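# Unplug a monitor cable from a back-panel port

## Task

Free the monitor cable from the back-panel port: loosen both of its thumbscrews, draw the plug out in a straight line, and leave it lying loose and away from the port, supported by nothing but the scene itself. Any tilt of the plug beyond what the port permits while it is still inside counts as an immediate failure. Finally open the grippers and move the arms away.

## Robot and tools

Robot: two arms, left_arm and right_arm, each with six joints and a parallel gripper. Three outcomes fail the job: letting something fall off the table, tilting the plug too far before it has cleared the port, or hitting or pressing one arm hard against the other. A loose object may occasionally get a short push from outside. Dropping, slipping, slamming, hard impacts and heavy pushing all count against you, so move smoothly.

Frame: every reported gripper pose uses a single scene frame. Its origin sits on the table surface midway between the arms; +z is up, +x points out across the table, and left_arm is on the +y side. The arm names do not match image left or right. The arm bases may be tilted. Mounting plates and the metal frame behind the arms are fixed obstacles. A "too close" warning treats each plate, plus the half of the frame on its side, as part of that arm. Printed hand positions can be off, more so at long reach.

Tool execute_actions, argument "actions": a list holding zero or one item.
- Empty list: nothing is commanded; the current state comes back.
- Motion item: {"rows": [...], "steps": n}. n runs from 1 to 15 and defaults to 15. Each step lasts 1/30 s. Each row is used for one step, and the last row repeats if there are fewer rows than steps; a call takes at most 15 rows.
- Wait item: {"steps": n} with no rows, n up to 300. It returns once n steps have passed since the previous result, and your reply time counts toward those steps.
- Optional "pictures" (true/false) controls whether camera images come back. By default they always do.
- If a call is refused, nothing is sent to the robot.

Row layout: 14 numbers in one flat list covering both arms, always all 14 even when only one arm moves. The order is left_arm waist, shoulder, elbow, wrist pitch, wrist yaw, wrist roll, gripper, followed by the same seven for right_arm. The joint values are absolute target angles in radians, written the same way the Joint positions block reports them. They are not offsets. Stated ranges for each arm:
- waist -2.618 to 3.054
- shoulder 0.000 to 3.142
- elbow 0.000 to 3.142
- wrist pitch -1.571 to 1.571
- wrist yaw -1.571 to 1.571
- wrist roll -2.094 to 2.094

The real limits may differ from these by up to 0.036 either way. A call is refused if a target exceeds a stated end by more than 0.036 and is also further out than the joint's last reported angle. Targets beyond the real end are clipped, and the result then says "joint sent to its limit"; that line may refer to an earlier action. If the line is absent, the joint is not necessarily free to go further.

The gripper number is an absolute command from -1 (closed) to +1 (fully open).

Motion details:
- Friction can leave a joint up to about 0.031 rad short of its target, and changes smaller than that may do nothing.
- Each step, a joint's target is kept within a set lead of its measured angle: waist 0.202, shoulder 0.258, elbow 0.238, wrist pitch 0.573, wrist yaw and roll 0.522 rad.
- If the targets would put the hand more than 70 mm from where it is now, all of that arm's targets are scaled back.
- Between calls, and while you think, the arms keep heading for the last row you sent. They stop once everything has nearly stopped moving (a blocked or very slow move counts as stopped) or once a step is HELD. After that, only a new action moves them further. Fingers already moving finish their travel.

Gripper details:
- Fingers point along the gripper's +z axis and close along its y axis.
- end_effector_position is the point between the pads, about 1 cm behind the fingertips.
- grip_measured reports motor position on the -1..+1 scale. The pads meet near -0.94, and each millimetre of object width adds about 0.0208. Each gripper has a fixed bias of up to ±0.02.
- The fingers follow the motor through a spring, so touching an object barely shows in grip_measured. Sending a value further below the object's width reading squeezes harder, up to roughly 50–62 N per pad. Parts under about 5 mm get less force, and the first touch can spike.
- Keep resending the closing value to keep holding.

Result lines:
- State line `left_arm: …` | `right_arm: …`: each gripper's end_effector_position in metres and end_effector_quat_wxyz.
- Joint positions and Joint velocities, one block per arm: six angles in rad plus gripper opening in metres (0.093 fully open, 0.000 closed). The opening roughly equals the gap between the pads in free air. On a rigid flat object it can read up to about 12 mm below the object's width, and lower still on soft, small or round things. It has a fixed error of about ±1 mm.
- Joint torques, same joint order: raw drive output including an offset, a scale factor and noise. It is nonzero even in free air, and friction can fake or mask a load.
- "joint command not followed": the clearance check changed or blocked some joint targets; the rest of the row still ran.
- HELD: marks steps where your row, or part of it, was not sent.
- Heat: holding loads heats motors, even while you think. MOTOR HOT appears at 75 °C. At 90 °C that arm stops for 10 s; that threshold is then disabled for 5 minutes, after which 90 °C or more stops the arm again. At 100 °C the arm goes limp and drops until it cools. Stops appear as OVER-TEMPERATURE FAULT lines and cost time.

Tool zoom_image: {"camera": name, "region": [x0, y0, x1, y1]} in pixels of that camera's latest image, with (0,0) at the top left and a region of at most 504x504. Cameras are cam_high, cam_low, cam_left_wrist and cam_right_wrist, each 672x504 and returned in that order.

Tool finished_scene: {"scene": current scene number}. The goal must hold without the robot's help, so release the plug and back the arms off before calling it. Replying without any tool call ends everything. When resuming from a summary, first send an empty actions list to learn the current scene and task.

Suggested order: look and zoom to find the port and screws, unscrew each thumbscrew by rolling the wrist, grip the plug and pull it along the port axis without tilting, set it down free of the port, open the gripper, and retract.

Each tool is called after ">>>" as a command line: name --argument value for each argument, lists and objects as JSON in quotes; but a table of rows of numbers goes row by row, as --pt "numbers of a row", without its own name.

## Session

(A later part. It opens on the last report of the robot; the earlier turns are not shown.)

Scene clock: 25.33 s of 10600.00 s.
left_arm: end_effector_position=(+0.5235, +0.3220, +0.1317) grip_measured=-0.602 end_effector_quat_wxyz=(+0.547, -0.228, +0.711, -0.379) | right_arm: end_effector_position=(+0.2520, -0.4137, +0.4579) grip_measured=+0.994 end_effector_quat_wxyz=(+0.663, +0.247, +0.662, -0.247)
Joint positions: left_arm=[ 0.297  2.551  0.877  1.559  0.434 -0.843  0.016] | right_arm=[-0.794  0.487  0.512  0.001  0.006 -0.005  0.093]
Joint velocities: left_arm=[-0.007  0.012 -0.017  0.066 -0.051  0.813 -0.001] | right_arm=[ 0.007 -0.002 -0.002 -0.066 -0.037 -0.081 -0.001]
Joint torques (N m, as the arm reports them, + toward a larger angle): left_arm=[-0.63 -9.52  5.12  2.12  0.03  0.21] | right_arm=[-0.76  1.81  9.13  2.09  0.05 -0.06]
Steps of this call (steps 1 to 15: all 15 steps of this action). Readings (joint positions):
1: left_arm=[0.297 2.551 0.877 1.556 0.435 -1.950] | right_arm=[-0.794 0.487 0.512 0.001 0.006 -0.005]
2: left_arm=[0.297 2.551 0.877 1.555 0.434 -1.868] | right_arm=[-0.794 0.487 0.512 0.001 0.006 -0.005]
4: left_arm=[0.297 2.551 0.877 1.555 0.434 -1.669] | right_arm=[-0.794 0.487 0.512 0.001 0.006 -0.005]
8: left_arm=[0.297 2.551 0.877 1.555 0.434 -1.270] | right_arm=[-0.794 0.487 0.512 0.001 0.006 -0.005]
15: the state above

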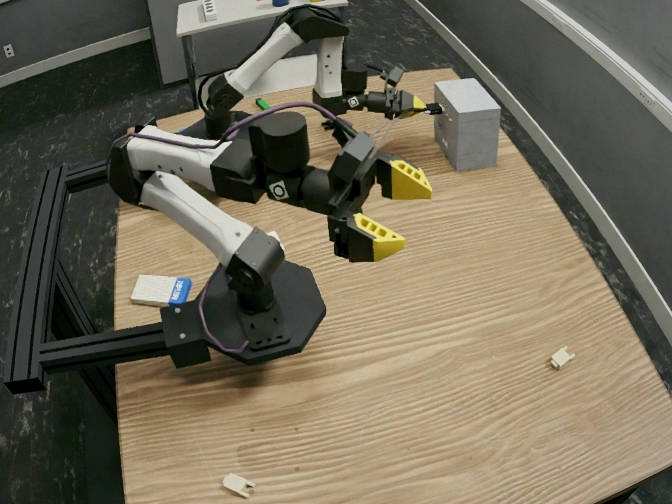

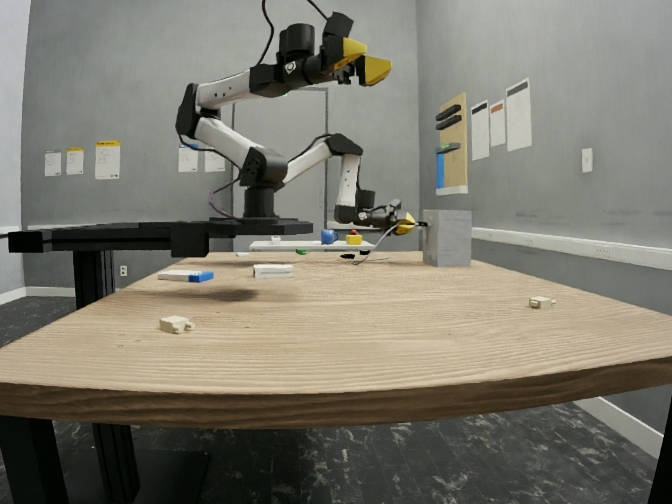

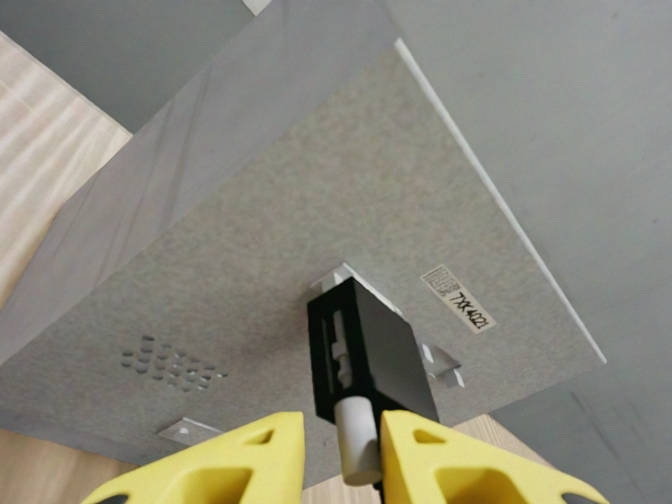

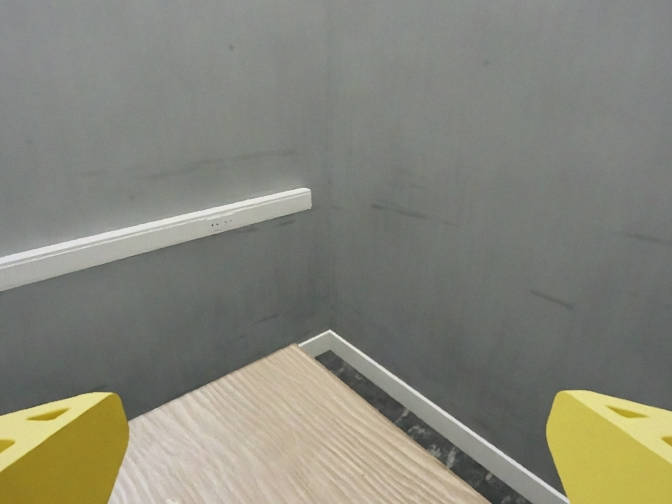

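>>> execute_actions --actions '[{"rows":[[0.29,2.56,0.907,1.555,0.43,-0.72,-0.88,-0.8,0.5,0.5,0,0,0,1],[0.29,2.56,0.907,1.555,0.43,-2.05,-0.88,-0.8,0.5,0.5,0,0,0,1]]}]' --pictures false

>>> execute_actions --actions '[{"rows":[[0.29,2.56,0.907,1.555,0.43,-2,-0.6,-0.8,0.5,0.5,0,0,0,1],[0.29,2.56,0.907,1.555,0.43,-0.58,-0.6,-0.8,0.5,0.5,0,0,0,1]]}]' --pictures false

>>> execute_actions --actions '[{"rows":[[0.29,2.56,0.907,1.555,0.43,-0.72,-0.88,-0.8,0.5,0.5,0,0,0,1],[0.29,2.56,0.907,1.555,0.43,-2.05,-0.88,-0.8,0.5,0.5,0,0,0,1]]}]' --pictures false

>>> execute_actions --actions '[{"rows":[[0.29,2.56,0.907,1.555,0.43,-2,-0.6,-0.8,0.5,0.5,0,0,0,1],[0.29,2.56,0.907,1.555,0.43,-0.58,-0.6,-0.8,0.5,0.5,0,0,0,1]]}]' --pictures false

>>> execute_actions --actions '[{"rows":[[0.29,2.56,0.907,1.555,0.43,-0.72,-0.88,-0.8,0.5,0.5,0,0,0,1],[0.29,2.56,0.907,1.555,0.43,-2.05,-0.88,-0.8,0.5,0.5,0,0,0,1]]}]' --pictures false

>>> execute_actions --actions '[{"rows":[[0.29,2.56,0.907,1.555,0.43,-2,-0.6,-0.8,0.5,0.5,0,0,0,1],[0.29,2.56,0.907,1.555,0.43,-0.58,-0.6,-0.8,0.5,0.5,0,0,0,1]]}]' --pictures false

>>> execute_actions --actions '[{"rows":[[0.29,2.56,0.907,1.555,0.43,-0.72,-0.88,-0.8,0.5,0.5,0,0,0,1],[0.29,2.56,0.907,1.555,0.43,-2.05,-0.88,-0.8,0.5,0.5,0,0,0,1]]}]' --pictures false

>>> execute_actions --actions '[{"rows":[[0.29,2.56,0.907,1.555,0.43,-2,-0.6,-0.8,0.5,0.5,0,0,0,1],[0.29,2.56,0.907,1.555,0.43,-0.58,-0.6,-0.8,0.5,0.5,0,0,0,1]]}]' --pictures false

>>> execute_actions --actions '[{"rows":[[0.29,2.56,0.907,1.555,0.43,-0.72,-0.88,-0.8,0.5,0.5,0,0,0,1],[0.29,2.56,0.907,1.555,0.43,-2.05,-0.88,-0.8,0.5,0.5,0,0,0,1]]}]' --pictures false

>>> execute_actions --actions '[{"rows":[[0.29,2.56,0.907,1.555,0.43,-2,-0.6,-0.8,0.5,0.5,0,0,0,1],[0.29,2.56,0.907,1.555,0.43,-0.58,-0.6,-0.8,0.5,0.5,0,0,0,1]]}]' --pictures false

>>> execute_actions --actions '[{"rows":[[0.29,2.56,0.907,1.555,0.43,-0.72,-0.88,-0.8,0.5,0.5,0,0,0,1],[0.29,2.56,0.907,1.555,0.43,-2.05,-0.88,-0.8,0.5,0.5,0,0,0,1]]}]' --pictures false

>>> execute_actions --actions '[{"rows":[[0.29,2.56,0.907,1.555,0.43,-2,-0.6,-0.8,0.5,0.5,0,0,0,1],[0.29,2.56,0.907,1.555,0.43,-0.58,-0.6,-0.8,0.5,0.5,0,0,0,1]]}]' --pictures false

>>> execute_actions --actions '[{"rows":[[0.29,2.56,0.907,1.555,0.43,-0.72,-0.88,-0.8,0.5,0.5,0,0,0,1],[0.29,2.56,0.907,1.555,0.43,-2.05,-0.88,-0.8,0.5,0.5,0,0,0,1]]}]' --pictures false

>>> execute_actions --actions '[{"rows":[[0.29,2.56,0.907,1.555,0.43,-2,-0.6,-0.8,0.5,0.5,0,0,0,1],[0.29,2.56,0.907,1.555,0.43,-0.58,-0.6,-0.8,0.5,0.5,0,0,0,1]]}]' --pictures false

>>> execute_actions --actions '[{"rows":[[0.29,2.56,0.907,1.555,0.43,-0.72,-0.88,-0.8,0.5,0.5,0,0,0,1],[0.29,2.56,0.907,1.555,0.43,-2.05,-0.88,-0.8,0.5,0.5,0,0,0,1]]}]' --pictures false

>>> execute_actions --actions '[{"rows":[[0.29,2.56,0.907,1.555,0.43,-2,-0.6,-0.8,0.5,0.5,0,0,0,1],[0.29,2.56,0.907,1.555,0.43,-0.58,-0.6,-0.8,0.5,0.5,0,0,0,1]]}]' --pictures false

>>> execute_actions --actions '[{"rows":[[0.29,2.56,0.907,1.555,0.43,-0.72,-0.88,-0.8,0.5,0.5,0,0,0,1],[0.29,2.56,0.907,1.555,0.43,-2.05,-0.88,-0.8,0.5,0.5,0,0,0,1]]}]' --pictures false

>>> execute_actions --actions '[{"rows":[[0.29,2.56,0.907,1.555,0.43,-2,-0.6,-0.8,0.5,0.5,0,0,0,1],[0.29,2.56,0.907,1.555,0.43,-0.58,-0.6,-0.8,0.5,0.5,0,0,0,1]]}]' --pictures false

>>> execute_actions --actions '[{"rows":[[0.29,2.56,0.907,1.555,0.43,-0.72,-0.88,-0.8,0.5,0.5,0,0,0,1],[0.29,2.56,0.907,1.555,0.43,-2.05,-0.88,-0.8,0.5,0.5,0,0,0,1]]}]' --pictures false

>>> execute_actions --actions '[{"rows":[[0.29,2.56,0.907,1.555,0.43,-2,-0.6,-0.8,0.5,0.5,0,0,0,1],[0.29,2.56,0.907,1.555,0.43,-0.58,-0.6,-0.8,0.5,0.5,0,0,0,1]]}]' --pictures false

>>> execute_actions --actions '[{"rows":[[0.29,2.56,0.907,1.555,0.43,-0.72,-0.88,-0.8,0.5,0.5,0,0,0,1],[0.29,2.56,0.907,1.555,0.43,-2.05,-0.88,-0.8,0.5,0.5,0,0,0,1]]}]' --pictures false

>>> execute_actions --actions '[{"rows":[[0.29,2.56,0.907,1.555,0.43,-2,-0.6,-0.8,0.5,0.5,0,0,0,1],[0.29,2.56,0.907,1.555,0.43,-0.72,-0.6,-0.8,0.5,0.5,0,0,0,1]]}]'

>>> zoom_image --camera "cam_left_wrist" --region '[220,264,460,504]'

Scene clock: 51.37 s of 10600.00 s.
left_arm: end_effector_position=(+0.5237, +0.3215, +0.1320) grip_measured=-0.871 end_effector_quat_wxyz=(-0.283, +0.552, -0.502, +0.602) | right_arm: end_effector_position=(+0.2520, -0.4137, +0.4579) grip_measured=+0.994 end_effector_quat_wxyz=(+0.663, +0.247, +0.662, -0.247)
Joint positions: left_arm=[ 0.296  2.551  0.878  1.558  0.436 -1.892  0.003] | right_arm=[-0.794  0.487  0.512  0.001  0.006 -0.005  0.093]
Joint velocities: left_arm=[-0.002  0.037 -0.012 -0.037 -0.081 -0.901 -0.001] | right_arm=[-0.007 -0.002 -0.022 -0.007 -0.007  0.007  0.001]
Joint torques (N m, as the arm reports them, + toward a larger angle): left_arm=[-0.63 -9.9   5.58  2.18 -0.12 -0.08] | right_arm=[-1.    1.65  8.85  2.14  0.05 -0.01]
Steps of this call (steps 1 to 30: the robot went on to your last target; steps 31 to 90: nothing new was sent; then 22.53 s passed at rest; steps 91 to 105: all 15 steps of this action). Readings (joint positions):
91: left_arm=[0.297 2.551 0.878 1.569 0.434 -0.733] | right_arm=[-0.794 0.487 0.512 0.001 0.006 -0.005]
92: left_arm=[0.296 2.550 0.878 1.569 0.440 -0.815] | right_arm=[-0.794 0.487 0.512 0.001 0.006 -0.005]
94: left_arm=[0.296 2.550 0.878 1.569 0.439 -1.014] | right_arm=[-0.794 0.487 0.512 0.001 0.006 -0.005]
98: left_arm=[0.296 2.550 0.878 1.565 0.435 -1.408] | right_arm=[-0.794 0.487 0.512 0.001 0.006 -0.005]
105: the state above

Scene clock: 51.87 s of 10600.00 s.
left_arm: end_effector_position=(+0.5254, +0.3220, +0.1339) grip_measured=-0.602 end_effector_quat_wxyz=(+0.570, -0.186, +0.720, -0.349) | right_arm: end_effector_position=(+0.2520, -0.4137, +0.4579) grip_measured=+0.994 end_effector_quat_wxyz=(+0.663, +0.247, +0.662, -0.247)
Joint positions: left_arm=[ 0.296  2.552  0.884  1.562  0.435 -0.735  0.016] | right_arm=[-0.794  0.487  0.512  0.001  0.006 -0.005  0.093]
Joint velocities: left_arm=[-0.012  0.002 -0.007  0.066  0.051  0.945 -0.   ] | right_arm=[-0.007 -0.007  0.007 -0.022  0.081 -0.051  0.001]
Joint torques (N m, as the arm reports them, + toward a larger angle): left_arm=[-0.52 -9.81  5.12  1.99 -0.01  0.22] | right_arm=[-0.86  1.73  8.73  2.12  0.11  0.02]
Steps of this call (steps 1 to 15: all 15 steps of this action). Readings (joint positions):
1: left_arm=[0.296 2.552 0.878 1.557 0.435 -1.913] | right_arm=[-0.794 0.487 0.512 0.001 0.006 -0.005]
2: left_arm=[0.296 2.552 0.880 1.555 0.435 -1.834] | right_arm=[-0.794 0.487 0.512 0.001 0.006 -0.005]
4: left_arm=[0.296 2.552 0.883 1.555 0.435 -1.634] | right_arm=[-0.794 0.487 0.512 0.001 0.006 -0.005]
8: left_arm=[0.296 2.552 0.884 1.555 0.435 -1.236] | right_arm=[-0.794 0.487 0.512 0.001 0.006 -0.005]
15: the state above

Scene clock: 52.37 s of 10600.00 s.
left_arm: end_effector_position=(+0.5253, +0.3220, +0.1320) grip_measured=-0.870 end_effector_quat_wxyz=(-0.285, +0.552, -0.502, +0.601) | right_arm: end_effector_position=(+0.2520, -0.4137, +0.4579) grip_measured=+0.994 end_effector_quat_wxyz=(+0.663, +0.247, +0.662, -0.247)
Joint positions: left_arm=[ 0.296  2.552  0.884  1.554  0.432 -1.89   0.003] | right_arm=[-0.794  0.487  0.512  0.001  0.006 -0.005  0.093]
Joint velocities: left_arm=[ 0.002  0.007 -0.012 -0.022 -0.066 -0.96   0.   ] | right_arm=[ 0.002  0.002  0.017 -0.037 -0.022 -0.022 -0.   ]
Joint torques (N m, as the arm reports them, + toward a larger angle): left_arm=[-0.54 -9.89  5.07  2.26 -0.05 -0.11] | right_arm=[-1.05  1.59  8.91  2.06 -0.03  0.02]
Steps of this call (steps 1 to 15: all 15 steps of this action). Readings (joint positions):
1: left_arm=[0.296 2.552 0.884 1.566 0.435 -0.729] | right_arm=[-0.794 0.487 0.512 0.001 0.006 -0.005]
2: left_arm=[0.296 2.552 0.884 1.568 0.436 -0.811] | right_arm=[-0.794 0.487 0.512 0.001 0.006 -0.005]
4: left_arm=[0.296 2.552 0.884 1.568 0.433 -1.011] | right_arm=[-0.794 0.487 0.512 0.001 0.006 -0.005]
8: left_arm=[0.296 2.552 0.884 1.562 0.430 -1.404] | right_arm=[-0.794 0.487 0.512 0.001 0.006 -0.005]
15: the state above

Scene clock: 52.87 s of 10600.00 s.
left_arm: end_effector_position=(+0.5255, +0.3222, +0.1340) grip_measured=-0.602 end_effector_quat_wxyz=(+0.571, -0.187, +0.719, -0.348) | right_arm: end_effector_position=(+0.2520, -0.4137, +0.4579) grip_measured=+0.994 end_effector_quat_wxyz=(+0.663, +0.247, +0.662, -0.247)
Joint positions: left_arm=[ 0.296  2.553  0.884  1.565  0.431 -0.735  0.016] | right_arm=[-0.794  0.487  0.512  0.001  0.006 -0.005  0.093]
Joint velocities: left_arm=[-0.007 -0.002 -0.007  0.139 -0.007  0.974  0.   ] | right_arm=[ 0.007 -0.012  0.012 -0.037  0.007 -0.022 -0.   ]
Joint torques (N m, as the arm reports them, + toward a larger angle): left_arm=[-0.48 -9.85  4.97  1.88  0.04  0.15] | right_arm=[-1.07  1.73  8.89  2.08  0.03  0.  ]
Steps of this call (steps 1 to 15: all 15 steps of this action). Readings (joint positions):
1: left_arm=[0.296 2.553 0.884 1.552 0.431 -1.911] | right_arm=[-0.794 0.487 0.512 0.001 0.006 -0.005]
2: left_arm=[0.296 2.553 0.884 1.550 0.431 -1.832] | right_arm=[-0.794 0.487 0.512 0.001 0.006 -0.005]
4: left_arm=[0.296 2.553 0.884 1.551 0.431 -1.632] | right_arm=[-0.794 0.487 0.512 0.001 0.006 -0.005]
8: left_arm=[0.296 2.553 0.884 1.551 0.431 -1.234] | right_arm=[-0.794 0.487 0.512 0.001 0.006 -0.005]
15: the state above

Scene clock: 53.37 s of 10600.00 s.
left_arm: end_effector_position=(+0.5254, +0.3220, +0.1320) grip_measured=-0.870 end_effector_quat_wxyz=(-0.286, +0.552, -0.501, +0.601) | right_arm: end_effector_position=(+0.2520, -0.4137, +0.4579) grip_measured=+0.994 end_effector_quat_wxyz=(+0.663, +0.247, +0.662, -0.247)
Joint positions: left_arm=[ 0.294  2.553  0.884  1.556  0.428 -1.89   0.003] | right_arm=[-0.794  0.487  0.512  0.001  0.006 -0.005  0.093]
Joint velocities: left_arm=[ 0.002 -0.007  0.002 -0.066 -0.022 -0.916 -0.   ] | right_arm=[ 0.002 -0.017 -0.017  0.022  0.022  0.037 -0.001]
Joint torques (N m, as the arm reports them, + toward a larger angle): left_arm=[-0.4  -9.78  5.13  2.27 -0.03 -0.07] | right_arm=[-1.05  1.99  8.99  2.11  0.04  0.02]
Steps of this call (steps 1 to 15: all 15 steps of this action). Readings (joint positions):
1: left_arm=[0.296 2.553 0.884 1.568 0.431 -0.729] | right_arm=[-0.794 0.487 0.512 0.001 0.006 -0.005]
2: left_arm=[0.294 2.553 0.884 1.569 0.434 -0.811] | right_arm=[-0.794 0.487 0.512 0.001 0.006 -0.005]
4: left_arm=[0.294 2.553 0.884 1.569 0.430 -1.011] | right_arm=[-0.794 0.487 0.512 0.001 0.006 -0.005]
8: left_arm=[0.294 2.553 0.884 1.564 0.426 -1.404] | right_arm=[-0.794 0.487 0.512 0.001 0.006 -0.005]
15: the state above

Scene clock: 53.87 s of 10600.00 s.
left_arm: end_effector_position=(+0.5257, +0.3221, +0.1341) grip_measured=-0.602 end_effector_quat_wxyz=(+0.572, -0.187, +0.719, -0.348) | right_arm: end_effector_position=(+0.2520, -0.4137, +0.4579) grip_measured=+0.994 end_effector_quat_wxyz=(+0.663, +0.247, +0.662, -0.247)
Joint positions: left_arm=[ 0.294  2.553  0.884  1.566  0.428 -0.735  0.016] | right_arm=[-0.794  0.487  0.512  0.001  0.006 -0.005  0.093]
Joint velocities: left_arm=[ 0.012 -0.007 -0.002  0.125  0.022  0.945  0.   ] | right_arm=[-0.007  0.002 -0.002  0.022  0.007  0.037 -0.001]
Joint torques (N m, as the arm reports them, + toward a larger angle): left_arm=[-0.51 -9.69  5.01  1.87 -0.01  0.17] | right_arm=[-0.88  1.88  9.14  2.12  0.   -0.03]
Steps of this call (steps 1 to 15: all 15 steps of this action). Readings (joint positions):
1: left_arm=[0.294 2.553 0.884 1.553 0.428 -1.912] | right_arm=[-0.794 0.487 0.512 0.001 0.006 -0.005]
2: left_arm=[0.294 2.553 0.884 1.551 0.428 -1.832] | right_arm=[-0.794 0.487 0.512 0.001 0.006 -0.005]
4: left_arm=[0.294 2.553 0.884 1.551 0.428 -1.632] | right_arm=[-0.794 0.487 0.512 0.001 0.006 -0.005]
8: left_arm=[0.294 2.553 0.884 1.552 0.428 -1.234] | right_arm=[-0.794 0.487 0.512 0.001 0.006 -0.005]
15: the state above

Scene clock: 54.37 s of 10600.00 s.
left_arm: end_effector_position=(+0.5255, +0.3220, +0.1319) grip_measured=-0.870 end_effector_quat_wxyz=(-0.287, +0.553, -0.501, +0.601) | right_arm: end_effector_position=(+0.2520, -0.4137, +0.4579) grip_measured=+0.994 end_effector_quat_wxyz=(+0.663, +0.247, +0.662, -0.247)
Joint positions: left_arm=[ 0.294  2.553  0.884  1.556  0.426 -1.89   0.003] | right_arm=[-0.794  0.487  0.512  0.001  0.006 -0.005  0.093]
Joint velocities: left_arm=[ 0.002  0.007 -0.002 -0.095  0.081 -0.93   0.001] | right_arm=[ 0.017 -0.012 -0.017 -0.022 -0.007 -0.051 -0.   ]
Joint torques (N m, as the arm reports them, + toward a larger angle): left_arm=[-0.3  -9.79  4.98  2.22 -0.02 -0.12] | right_arm=[-0.93  1.53  8.84  2.11  0.05 -0.01]
Steps of this call (steps 1 to 15: all 15 steps of this action). Readings (joint positions):
1: left_arm=[0.294 2.553 0.884 1.568 0.429 -0.729] | right_arm=[-0.794 0.487 0.512 0.001 0.006 -0.005]
2: left_arm=[0.294 2.553 0.884 1.569 0.431 -0.811] | right_arm=[-0.794 0.487 0.512 0.001 0.006 -0.005]
4: left_arm=[0.294 2.553 0.884 1.569 0.427 -1.011] | right_arm=[-0.794 0.487 0.512 0.001 0.006 -0.005]
8: left_arm=[0.294 2.553 0.884 1.565 0.424 -1.405] | right_arm=[-0.794 0.487 0.512 0.001 0.006 -0.005]
15: the state above

Scene clock: 54.87 s of 10600.00 s.
left_arm: end_effector_position=(+0.5258, +0.3220, +0.1344) grip_measured=-0.602 end_effector_quat_wxyz=(+0.572, -0.188, +0.719, -0.348) | right_arm: end_effector_position=(+0.2520, -0.4137, +0.4579) grip_measured=+0.994 end_effector_quat_wxyz=(+0.663, +0.247, +0.662, -0.247)
Joint positions: left_arm=[ 0.294  2.553  0.884  1.567  0.426 -0.736  0.016] | right_arm=[-0.794  0.487  0.512  0.001  0.006 -0.005  0.093]
Joint velocities: left_arm=[ 0.007 -0.002  0.002  0.154 -0.007  0.989  0.002] | right_arm=[-0.027 -0.017 -0.002  0.022 -0.022  0.037 -0.   ]
Joint torques (N m, as the arm reports them, + toward a larger angle): left_arm=[-0.35 -9.58  5.08  1.81  0.02  0.19] | right_arm=[-1.02  1.47  9.07  2.14  0.    0.04]
Steps of this call (steps 1 to 15: all 15 steps of this action). Readings (joint positions):
1: left_arm=[0.294 2.553 0.884 1.553 0.426 -1.911] | right_arm=[-0.794 0.487 0.512 0.001 0.006 -0.005]
2: left_arm=[0.294 2.553 0.884 1.551 0.426 -1.832] | right_arm=[-0.794 0.487 0.512 0.001 0.006 -0.005]
4: left_arm=[0.294 2.553 0.884 1.551 0.426 -1.632] | right_arm=[-0.794 0.487 0.512 0.001 0.006 -0.005]
8: left_arm=[0.294 2.553 0.884 1.552 0.426 -1.234] | right_arm=[-0.794 0.487 0.512 0.001 0.006 -0.005]
15: the state above

Scene clock: 55.37 s of 10600.00 s.
left_arm: end_effector_position=(+0.5258, +0.3221, +0.1319) grip_measured=-0.870 end_effector_quat_wxyz=(-0.288, +0.553, -0.501, +0.601) | right_arm: end_effector_position=(+0.2520, -0.4137, +0.4579) grip_measured=+0.994 end_effector_quat_wxyz=(+0.663, +0.247, +0.662, -0.247)
Joint positions: left_arm=[ 0.293  2.553  0.885  1.555  0.424 -1.889  0.003] | right_arm=[-0.794  0.487  0.512  0.001  0.006 -0.005  0.093]
Joint velocities: left_arm=[-0.007 -0.007  0.007  0.022  0.066 -0.901 -0.   ] | right_arm=[ 0.002 -0.007 -0.002 -0.022  0.022 -0.007  0.   ]
Joint torques (N m, as the arm reports them, + toward a larger angle): left_arm=[-0.43 -9.76  4.93  2.27  0.09 -0.12] | right_arm=[-0.92  1.68  9.09  2.14  0.05  0.  ]
Steps of this call (steps 1 to 15: all 15 steps of this action). Readings (joint positions):
1: left_arm=[0.294 2.553 0.884 1.569 0.427 -0.729] | right_arm=[-0.794 0.487 0.512 0.001 0.006 -0.005]
2: left_arm=[0.293 2.553 0.884 1.569 0.429 -0.811] | right_arm=[-0.794 0.487 0.512 0.001 0.006 -0.005]
4: left_arm=[0.293 2.553 0.885 1.569 0.426 -1.011] | right_arm=[-0.794 0.487 0.512 0.001 0.006 -0.005]
8: left_arm=[0.293 2.553 0.885 1.564 0.423 -1.405] | right_arm=[-0.794 0.487 0.512 0.001 0.006 -0.005]
15: the state above

Scene clock: 55.87 s of 10600.00 s.
left_arm: end_effector_position=(+0.5261, +0.3220, +0.1345) grip_measured=-0.602 end_effector_quat_wxyz=(+0.573, -0.188, +0.718, -0.347) | right_arm: end_effector_position=(+0.2520, -0.4137, +0.4579) grip_measured=+0.994 end_effector_quat_wxyz=(+0.663, +0.247, +0.662, -0.247)
Joint positions: left_arm=[ 0.293  2.553  0.885  1.566  0.425 -0.736  0.016] | right_arm=[-0.794  0.487  0.512  0.001  0.006 -0.005  0.093]
Joint velocities: left_arm=[-0.012  0.002 -0.017  0.154  0.037  0.93   0.001] | right_arm=[-0.007 -0.007 -0.027  0.051 -0.037 -0.037  0.   ]
Joint torques (N m, as the arm reports them, + toward a larger angle): left_arm=[-0.33 -9.79  5.09  1.87  0.03  0.16] | right_arm=[-0.86  1.61  9.02  2.08  0.09  0.  ]
Steps of this call (steps 1 to 15: all 15 steps of this action). Readings (joint positions):
1: left_arm=[0.293 2.553 0.885 1.552 0.424 -1.911] | right_arm=[-0.794 0.487 0.512 0.001 0.006 -0.005]
2: left_arm=[0.293 2.553 0.885 1.551 0.424 -1.832] | right_arm=[-0.794 0.487 0.512 0.001 0.006 -0.005]
4: left_arm=[0.293 2.553 0.885 1.551 0.424 -1.632] | right_arm=[-0.794 0.487 0.512 0.001 0.006 -0.005]
8: left_arm=[0.293 2.553 0.885 1.551 0.424 -1.233] | right_arm=[-0.794 0.487 0.512 0.001 0.006 -0.005]
15: the state above

Scene clock: 56.37 s of 10600.00 s.
left_arm: end_effector_position=(+0.5259, +0.3222, +0.1318) grip_measured=-0.870 end_effector_quat_wxyz=(-0.288, +0.553, -0.501, +0.600) | right_arm: end_effector_position=(+0.2520, -0.4137, +0.4579) grip_measured=+0.994 end_effector_quat_wxyz=(+0.663, +0.247, +0.662, -0.247)
Joint positions: left_arm=[ 0.293  2.553  0.885  1.555  0.423 -1.889  0.003] | right_arm=[-0.794  0.487  0.512  0.001  0.006 -0.005  0.093]
Joint velocities: left_arm=[ 0.002 -0.002 -0.002 -0.051 -0.037 -0.901  0.   ] | right_arm=[ 0.002  0.017  0.007 -0.066 -0.081 -0.007 -0.002]
Joint torques (N m, as the arm reports them, + toward a larger angle): left_arm=[-0.18 -9.86  5.05  2.27  0.08 -0.12] | right_arm=[-0.95  1.78  8.88  2.11  0.06  0.03]
Steps of this call (steps 1 to 15: all 15 steps of this action). Readings (joint positions):
1: left_arm=[0.293 2.553 0.885 1.569 0.426 -0.729] | right_arm=[-0.794 0.487 0.512 0.001 0.006 -0.005]
2: left_arm=[0.293 2.553 0.885 1.569 0.427 -0.811] | right_arm=[-0.794 0.487 0.512 0.001 0.006 -0.005]
4: left_arm=[0.293 2.553 0.885 1.569 0.423 -1.011] | right_arm=[-0.794 0.487 0.512 0.001 0.006 -0.005]
8: left_arm=[0.293 2.553 0.885 1.564 0.421 -1.405] | right_arm=[-0.794 0.487 0.512 0.001 0.006 -0.005]
15: the state above

Scene clock: 56.87 s of 10600.00 s.
left_arm: end_effector_position=(+0.5261, +0.3220, +0.1346) grip_measured=-0.602 end_effector_quat_wxyz=(+0.573, -0.188, +0.718, -0.347) | right_arm: end_effector_position=(+0.2520, -0.4137, +0.4579) grip_measured=+0.994 end_effector_quat_wxyz=(+0.663, +0.247, +0.662, -0.247)
Joint positions: left_arm=[ 0.293  2.553  0.885  1.567  0.424 -0.735  0.016] | right_arm=[-0.794  0.487  0.512  0.001  0.006 -0.005  0.093]
Joint velocities: left_arm=[-0.002 -0.022  0.017  0.154 -0.037  0.974 -0.   ] | right_arm=[ 0.017 -0.017  0.002  0.007 -0.051 -0.007  0.001]
Joint torques (N m, as the arm reports them, + toward a larger angle): left_arm=[-0.25 -9.86  5.14  1.9   0.07  0.16] | right_arm=[-0.98  1.81  8.88  2.11  0.05 -0.02]
Steps of this call (steps 1 to 15: all 15 steps of this action). Readings (joint positions):
1: left_arm=[0.293 2.553 0.885 1.552 0.422 -1.911] | right_arm=[-0.794 0.487 0.512 0.001 0.006 -0.005]
2: left_arm=[0.293 2.553 0.885 1.550 0.422 -1.832] | right_arm=[-0.794 0.487 0.512 0.001 0.006 -0.005]
4: left_arm=[0.293 2.553 0.885 1.551 0.423 -1.632] | right_arm=[-0.794 0.487 0.512 0.001 0.006 -0.005]
8: left_arm=[0.293 2.553 0.885 1.551 0.423 -1.233] | right_arm=[-0.794 0.487 0.512 0.001 0.006 -0.005]
15: the state above

Scene clock: 57.37 s of 10600.00 s.
left_arm: end_effector_position=(+0.5259, +0.3221, +0.1319) grip_measured=-0.870 end_effector_quat_wxyz=(-0.288, +0.553, -0.500, +0.600) | right_arm: end_effector_position=(+0.2520, -0.4137, +0.4579) grip_measured=+0.994 end_effector_quat_wxyz=(+0.663, +0.247, +0.662, -0.247)
Joint positions: left_arm=[ 0.293  2.553  0.885  1.555  0.422 -1.889  0.003] | right_arm=[-0.794  0.487  0.512  0.001  0.006 -0.005  0.093]
Joint velocities: left_arm=[ 0.002 -0.002 -0.002 -0.066  0.007 -0.989  0.   ] | right_arm=[-0.027 -0.002 -0.017 -0.037  0.007 -0.022 -0.   ]
Joint torques (N m, as the arm reports them, + toward a larger angle): left_arm=[-0.27 -9.75  4.96  2.27  0.09 -0.11] | right_arm=[-0.84  1.71  8.97  2.08  0.02 -0.04]
Steps of this call (steps 1 to 15: all 15 steps of this action). Readings (joint positions):
1: left_arm=[0.293 2.553 0.885 1.569 0.425 -0.729] | right_arm=[-0.794 0.487 0.512 0.001 0.006 -0.005]
2: left_arm=[0.293 2.553 0.885 1.569 0.426 -0.811] | right_arm=[-0.794 0.487 0.512 0.001 0.006 -0.005]
4: left_arm=[0.293 2.553 0.885 1.569 0.423 -1.011] | right_arm=[-0.794 0.487 0.512 0.001 0.006 -0.005]
8: left_arm=[0.293 2.553 0.885 1.564 0.419 -1.405] | right_arm=[-0.794 0.487 0.512 0.001 0.006 -0.005]
15: the state above

Scene clock: 57.87 s of 10600.00 s.
left_arm: end_effector_position=(+0.5262, +0.3218, +0.1348) grip_measured=-0.602 end_effector_quat_wxyz=(+0.573, -0.188, +0.718, -0.347) | right_arm: end_effector_position=(+0.2520, -0.4137, +0.4579) grip_measured=+0.994 end_effector_quat_wxyz=(+0.663, +0.247, +0.662, -0.247)
Joint positions: left_arm=[ 0.293  2.553  0.885  1.568  0.424 -0.736  0.016] | right_arm=[-0.794  0.487  0.512  0.001  0.006 -0.005  0.093]
Joint velocities: left_arm=[ 0.012  0.012 -0.012  0.095  0.066  0.989 -0.001] | right_arm=[ 0.002  0.007 -0.012 -0.037 -0.007  0.037 -0.001]
Joint torques (N m, as the arm reports them, + toward a larger angle): left_arm=[-0.24 -9.74  5.01  1.89  0.09  0.26] | right_arm=[-0.96  1.58  8.8   2.1   0.01 -0.04]
Steps of this call (steps 1 to 15: all 15 steps of this action). Readings (joint positions):
1: left_arm=[0.293 2.553 0.885 1.552 0.421 -1.911] | right_arm=[-0.794 0.487 0.512 0.001 0.006 -0.005]
2: left_arm=[0.293 2.553 0.885 1.550 0.421 -1.832] | right_arm=[-0.794 0.487 0.512 0.001 0.006 -0.005]
4: left_arm=[0.293 2.553 0.885 1.551 0.422 -1.632] | right_arm=[-0.794 0.487 0.512 0.001 0.006 -0.005]
8: left_arm=[0.293 2.553 0.885 1.551 0.423 -1.233] | right_arm=[-0.794 0.487 0.512 0.001 0.006 -0.005]
15: the state above

Scene clock: 58.37 s of 10600.00 s.
left_arm: end_effector_position=(+0.5262, +0.3220, +0.1321) grip_measured=-0.870 end_effector_quat_wxyz=(-0.288, +0.553, -0.501, +0.600) | right_arm: end_effector_position=(+0.2520, -0.4137, +0.4579) grip_measured=+0.994 end_effector_quat_wxyz=(+0.663, +0.247, +0.662, -0.247)
Joint positions: left_arm=[ 0.292  2.553  0.886  1.554  0.422 -1.889  0.003] | right_arm=[-0.794  0.487  0.512  0.001  0.006 -0.005  0.093]
Joint velocities: left_arm=[ 0.007  0.007  0.007 -0.022 -0.037 -0.945 -0.   ] | right_arm=[-0.007 -0.017  0.007 -0.007  0.022 -0.051  0.001]
Joint torques (N m, as the arm reports them, + toward a larger angle): left_arm=[-0.3  -9.79  4.97  2.31  0.06 -0.12] | right_arm=[-0.89  1.73  8.93  2.08 -0.02  0.01]
Steps of this call (steps 1 to 15: all 15 steps of this action). Readings (joint positions):
1: left_arm=[0.293 2.553 0.885 1.569 0.424 -0.729] | right_arm=[-0.794 0.487 0.512 0.001 0.006 -0.005]
2: left_arm=[0.292 2.553 0.885 1.569 0.425 -0.811] | right_arm=[-0.794 0.487 0.512 0.001 0.006 -0.005]
4: left_arm=[0.292 2.553 0.886 1.568 0.423 -1.011] | right_arm=[-0.794 0.487 0.512 0.001 0.006 -0.005]
8: left_arm=[0.292 2.553 0.886 1.563 0.420 -1.405] | right_arm=[-0.794 0.487 0.512 0.001 0.006 -0.005]
15: the state above

Scene clock: 58.87 s of 10600.00 s.
left_arm: end_effector_position=(+0.5265, +0.3217, +0.1350) grip_measured=-0.602 end_effector_quat_wxyz=(+0.574, -0.187, +0.718, -0.347) | right_arm: end_effector_position=(+0.2520, -0.4137, +0.4579) grip_measured=+0.994 end_effector_quat_wxyz=(+0.663, +0.247, +0.662, -0.247)
Joint positions: left_arm=[ 0.292  2.553  0.886  1.567  0.424 -0.735  0.016] | right_arm=[-0.794  0.487  0.512  0.001  0.006 -0.005  0.093]
Joint velocities: left_arm=[ 0.002 -0.002  0.002  0.11  -0.022  1.004 -0.   ] | right_arm=[-0.022 -0.002  0.012 -0.007  0.022 -0.037  0.   ]
Joint torques (N m, as the arm reports them, + toward a larger angle): left_arm=[-0.13 -9.83  4.8   1.86  0.07  0.18] | right_arm=[-0.89  1.62  8.88  2.06  0.06 -0.01]
Steps of this call (steps 1 to 15: all 15 steps of this action). Readings (joint positions):
1: left_arm=[0.292 2.553 0.886 1.551 0.421 -1.910] | right_arm=[-0.794 0.487 0.512 0.001 0.006 -0.005]
2: left_arm=[0.292 2.553 0.886 1.550 0.421 -1.831] | right_arm=[-0.794 0.487 0.512 0.001 0.006 -0.005]
4: left_arm=[0.292 2.553 0.886 1.550 0.423 -1.631] | right_arm=[-0.794 0.487 0.512 0.001 0.006 -0.005]
8: left_arm=[0.292 2.553 0.886 1.550 0.423 -1.233] | right_arm=[-0.794 0.487 0.512 0.001 0.006 -0.005]
15: the state above

Scene clock: 59.37 s of 10600.00 s.
left_arm: end_effector_position=(+0.5262, +0.3220, +0.1320) grip_measured=-0.870 end_effector_quat_wxyz=(-0.288, +0.553, -0.501, +0.600) | right_arm: end_effector_position=(+0.2520, -0.4137, +0.4579) grip_measured=+0.994 end_effector_quat_wxyz=(+0.663, +0.247, +0.662, -0.247)
Joint positions: left_arm=[ 0.292  2.553  0.886  1.554  0.421 -1.889  0.003] | right_arm=[-0.794  0.487  0.512  0.001  0.006 -0.005  0.093]
Joint velocities: left_arm=[-0.022  0.017 -0.017  0.007 -0.037 -0.96  -0.   ] | right_arm=[ 0.012 -0.017 -0.002 -0.037 -0.022 -0.022 -0.   ]
Joint torques (N m, as the arm reports them, + toward a larger angle): left_arm=[-0.35 -9.68  5.03  2.27  0.06 -0.13] | right_arm=[-1.01  1.7   8.79  2.1   0.05  0.01]
Steps of this call (steps 1 to 15: all 15 steps of this action). Readings (joint positions):
1: left_arm=[0.292 2.553 0.886 1.569 0.424 -0.729] | right_arm=[-0.794 0.487 0.512 0.001 0.006 -0.005]
2: left_arm=[0.292 2.553 0.886 1.569 0.424 -0.811] | right_arm=[-0.794 0.487 0.512 0.001 0.006 -0.005]
4: left_arm=[0.292 2.553 0.886 1.568 0.421 -1.011] | right_arm=[-0.794 0.487 0.512 0.001 0.006 -0.005]
8: left_arm=[0.292 2.553 0.886 1.563 0.419 -1.405] | right_arm=[-0.794 0.487 0.512 0.001 0.006 -0.005]
15: the state above

Scene clock: 59.87 s of 10600.00 s.
left_arm: end_effector_position=(+0.5264, +0.3217, +0.1348) grip_measured=-0.602 end_effector_quat_wxyz=(+0.574, -0.187, +0.718, -0.347) | right_arm: end_effector_position=(+0.2520, -0.4137, +0.4579) grip_measured=+0.994 end_effector_quat_wxyz=(+0.663, +0.247, +0.662, -0.247)
Joint positions: left_arm=[ 0.292  2.554  0.886  1.568  0.424 -0.735  0.016] | right_arm=[-0.794  0.487  0.512  0.001  0.006 -0.005  0.093]
Joint velocities: left_arm=[-0.012  0.007 -0.002  0.066  0.095  1.018  0.001] | right_arm=[ 0.012 -0.002 -0.002 -0.022  0.007 -0.007 -0.   ]
Joint torques (N m, as the arm reports them, + toward a larger angle): left_arm=[-0.11 -9.83  5.03  2.02  0.07  0.22] | right_arm=[-0.77  1.73  8.93  2.07  0.05  0.01]
Steps of this call (steps 1 to 15: all 15 steps of this action). Readings (joint positions):
1: left_arm=[0.292 2.554 0.886 1.551 0.421 -1.910] | right_arm=[-0.794 0.487 0.512 0.001 0.006 -0.005]
2: left_arm=[0.292 2.554 0.886 1.550 0.421 -1.831] | right_arm=[-0.794 0.487 0.512 0.001 0.006 -0.005]
4: left_arm=[0.292 2.554 0.886 1.550 0.422 -1.631] | right_arm=[-0.794 0.487 0.512 0.001 0.006 -0.005]
8: left_arm=[0.292 2.554 0.886 1.551 0.423 -1.233] | right_arm=[-0.794 0.487 0.512 0.001 0.006 -0.005]
15: the state above

Scene clock: 60.37 s of 10600.00 s.
left_arm: end_effector_position=(+0.5263, +0.3219, +0.1320) grip_measured=-0.870 end_effector_quat_wxyz=(-0.288, +0.553, -0.501, +0.601) | right_arm: end_effector_position=(+0.2520, -0.4137, +0.4579) grip_measured=+0.994 end_effector_quat_wxyz=(+0.663, +0.247, +0.662, -0.247)
Joint positions: left_arm=[ 0.292  2.554  0.887  1.555  0.422 -1.889  0.003] | right_arm=[-0.794  0.487  0.512  0.001  0.006 -0.005  0.093]
Joint velocities: left_arm=[ 0.002 -0.012 -0.012 -0.066  0.037 -1.004  0.   ] | right_arm=[-0.002 -0.012  0.002 -0.007  0.022 -0.066 -0.   ]
Joint torques (N m, as the arm reports them, + toward a larger angle): left_arm=[-0.14 -9.84  4.96  2.32  0.09 -0.15] | right_arm=[-0.8   1.81  8.95  2.11  0.02  0.02]
Steps of this call (steps 1 to 15: all 15 steps of this action). Readings (joint positions):
1: left_arm=[0.292 2.554 0.886 1.569 0.424 -0.729] | right_arm=[-0.794 0.487 0.512 0.001 0.006 -0.005]
2: left_arm=[0.292 2.554 0.886 1.569 0.425 -0.811] | right_arm=[-0.794 0.487 0.512 0.001 0.006 -0.005]
4: left_arm=[0.292 2.554 0.887 1.568 0.423 -1.012] | right_arm=[-0.794 0.487 0.512 0.001 0.006 -0.005]
8: left_arm=[0.292 2.554 0.887 1.564 0.421 -1.405] | right_arm=[-0.794 0.487 0.512 0.001 0.006 -0.005]
15: the state above

Scene clock: 60.87 s of 10600.00 s.
left_arm: end_effector_position=(+0.5266, +0.3216, +0.1350) grip_measured=-0.602 end_effector_quat_wxyz=(+0.574, -0.187, +0.718, -0.347) | right_arm: end_effector_position=(+0.2520, -0.4137, +0.4579) grip_measured=+0.994 end_effector_quat_wxyz=(+0.663, +0.247, +0.662, -0.247)
Joint positions: left_arm=[ 0.292  2.554  0.887  1.568  0.424 -0.735  0.016] | right_arm=[-0.794  0.487  0.512  0.001  0.006 -0.005  0.093]
Joint velocities: left_arm=[-0.017 -0.027 -0.027  0.037 -0.007  0.93  -0.001] | right_arm=[-0.012 -0.007  0.012 -0.037 -0.037 -0.007  0.   ]
Joint torques (N m, as the arm reports them, + toward a larger angle): left_arm=[-0.25 -9.85  4.76  1.95  0.07  0.18] | right_arm=[-0.88  1.66  8.81  2.1   0.08 -0.01]
Steps of this call (steps 1 to 15: all 15 steps of this action). Readings (joint positions):
1: left_arm=[0.292 2.554 0.887 1.552 0.422 -1.910] | right_arm=[-0.794 0.487 0.512 0.001 0.006 -0.005]
2: left_arm=[0.292 2.554 0.887 1.550 0.422 -1.831] | right_arm=[-0.794 0.487 0.512 0.001 0.006 -0.005]
4: left_arm=[0.292 2.554 0.887 1.551 0.423 -1.631] | right_arm=[-0.794 0.487 0.512 0.001 0.006 -0.005]
8: left_arm=[0.292 2.554 0.887 1.551 0.423 -1.233] | right_arm=[-0.794 0.487 0.512 0.001 0.006 -0.005]
15: the state above

Scene clock: 61.37 s of 10600.00 s.
left_arm: end_effector_position=(+0.5264, +0.3221, +0.1319) grip_measured=-0.870 end_effector_quat_wxyz=(-0.289, +0.553, -0.500, +0.600) | right_arm: end_effector_position=(+0.2520, -0.4137, +0.4579) grip_measured=+0.994 end_effector_quat_wxyz=(+0.663, +0.247, +0.662, -0.247)
Joint positions: left_arm=[ 0.292  2.554  0.887  1.554  0.421 -1.889  0.003] | right_arm=[-0.794  0.487  0.512  0.001  0.006 -0.005  0.093]
Joint velocities: left_arm=[-0.007  0.002 -0.027 -0.007 -0.037 -0.945  0.   ] | right_arm=[ 0.012 -0.017 -0.012  0.007 -0.007  0.007 -0.   ]
Joint torques (N m, as the arm reports them, + toward a larger angle): left_arm=[-0.23 -9.89  4.88  2.26  0.09 -0.12] | right_arm=[-1.09  1.68  8.93  2.06  0.05  0.03]
Steps of this call (steps 1 to 15: all 15 steps of this action). Readings (joint positions):
1: left_arm=[0.292 2.554 0.887 1.569 0.425 -0.729] | right_arm=[-0.794 0.487 0.512 0.001 0.006 -0.005]
2: left_arm=[0.292 2.554 0.887 1.569 0.425 -0.812] | right_arm=[-0.794 0.487 0.512 0.001 0.006 -0.005]
4: left_arm=[0.292 2.554 0.887 1.568 0.421 -1.012] | right_arm=[-0.794 0.487 0.512 0.001 0.006 -0.005]
8: left_arm=[0.292 2.554 0.887 1.563 0.419 -1.405] | right_arm=[-0.794 0.487 0.512 0.001 0.006 -0.005]
15: the state above

Scene clock: 61.87 s of 10600.00 s.
left_arm: end_effector_position=(+0.5264, +0.3219, +0.1327) grip_measured=-0.602 end_effector_quat_wxyz=(+0.552, -0.225, +0.710, -0.374) | right_arm: end_effector_position=(+0.2520, -0.4137, +0.4579) grip_measured=+0.994 end_effector_quat_wxyz=(+0.663, +0.247, +0.662, -0.247)
Joint positions: left_arm=[ 0.292  2.554  0.887  1.558  0.423 -0.834  0.016] | right_arm=[-0.794  0.487  0.512  0.001  0.006 -0.005  0.093]
Joint velocities: left_arm=[-0.002 -0.002 -0.017  0.125  0.022  0.667  0.001] | right_arm=[-0.007  0.012 -0.002 -0.066 -0.022 -0.051  0.002]
Joint torques (N m, as the arm reports them, + toward a larger angle): left_arm=[-0.01 -9.88  4.86  2.08  0.1   0.22] | right_arm=[-1.03  1.49  8.78  2.12  0.07 -0.05]
Steps of this call (steps 1 to 15: all 15 steps of this action). Readings (joint positions):
1: left_arm=[0.292 2.554 0.887 1.551 0.421 -1.910] | right_arm=[-0.794 0.487 0.512 0.001 0.006 -0.005]
2: left_arm=[0.292 2.554 0.887 1.550 0.421 -1.831] | right_arm=[-0.794 0.487 0.512 0.001 0.006 -0.005]
4: left_arm=[0.292 2.554 0.887 1.550 0.422 -1.631] | right_arm=[-0.794 0.487 0.512 0.001 0.006 -0.005]
8: left_arm=[0.292 2.554 0.887 1.551 0.423 -1.233] | right_arm=[-0.794 0.487 0.512 0.001 0.006 -0.005]
15: the state above

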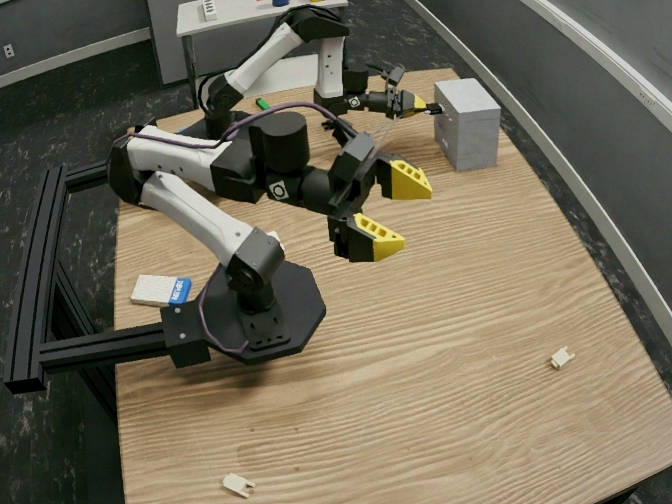

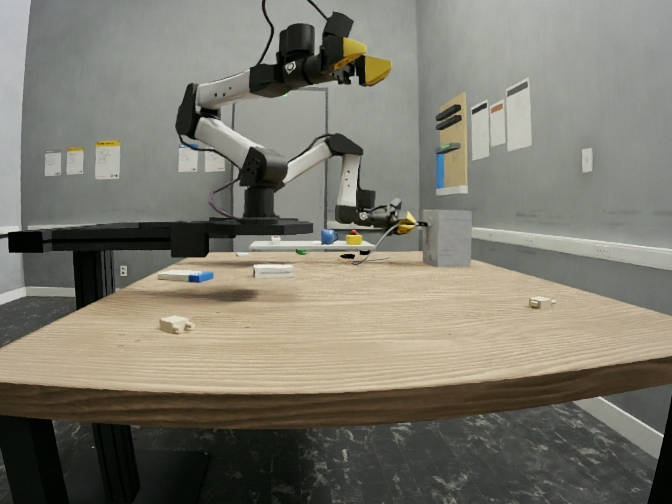

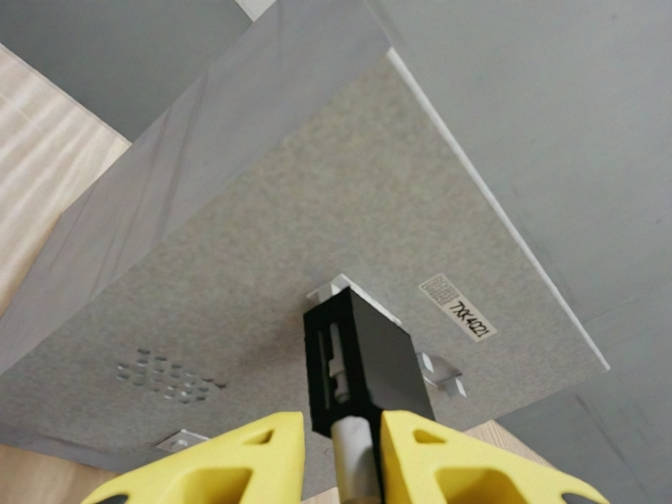

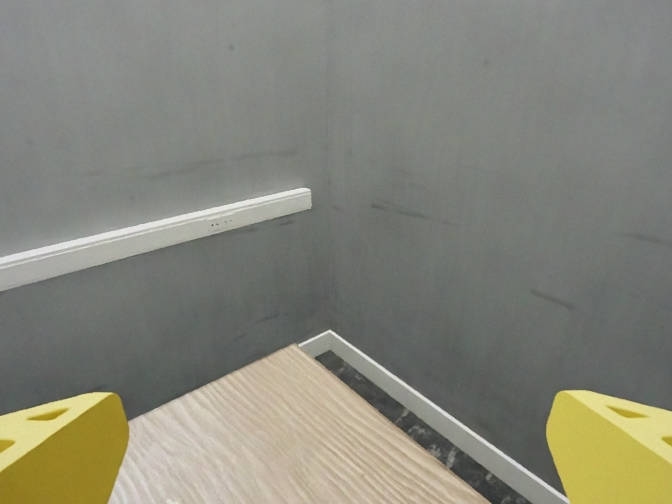

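Region (220, 264, 460, 504) of cam_left_wrist's 672x504 image, scaled by 2.100, with more detail than that image has.

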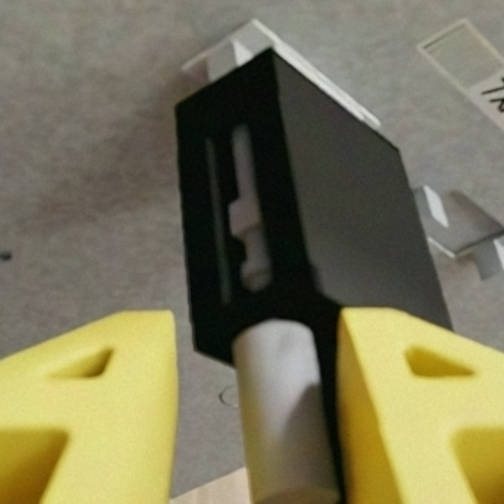

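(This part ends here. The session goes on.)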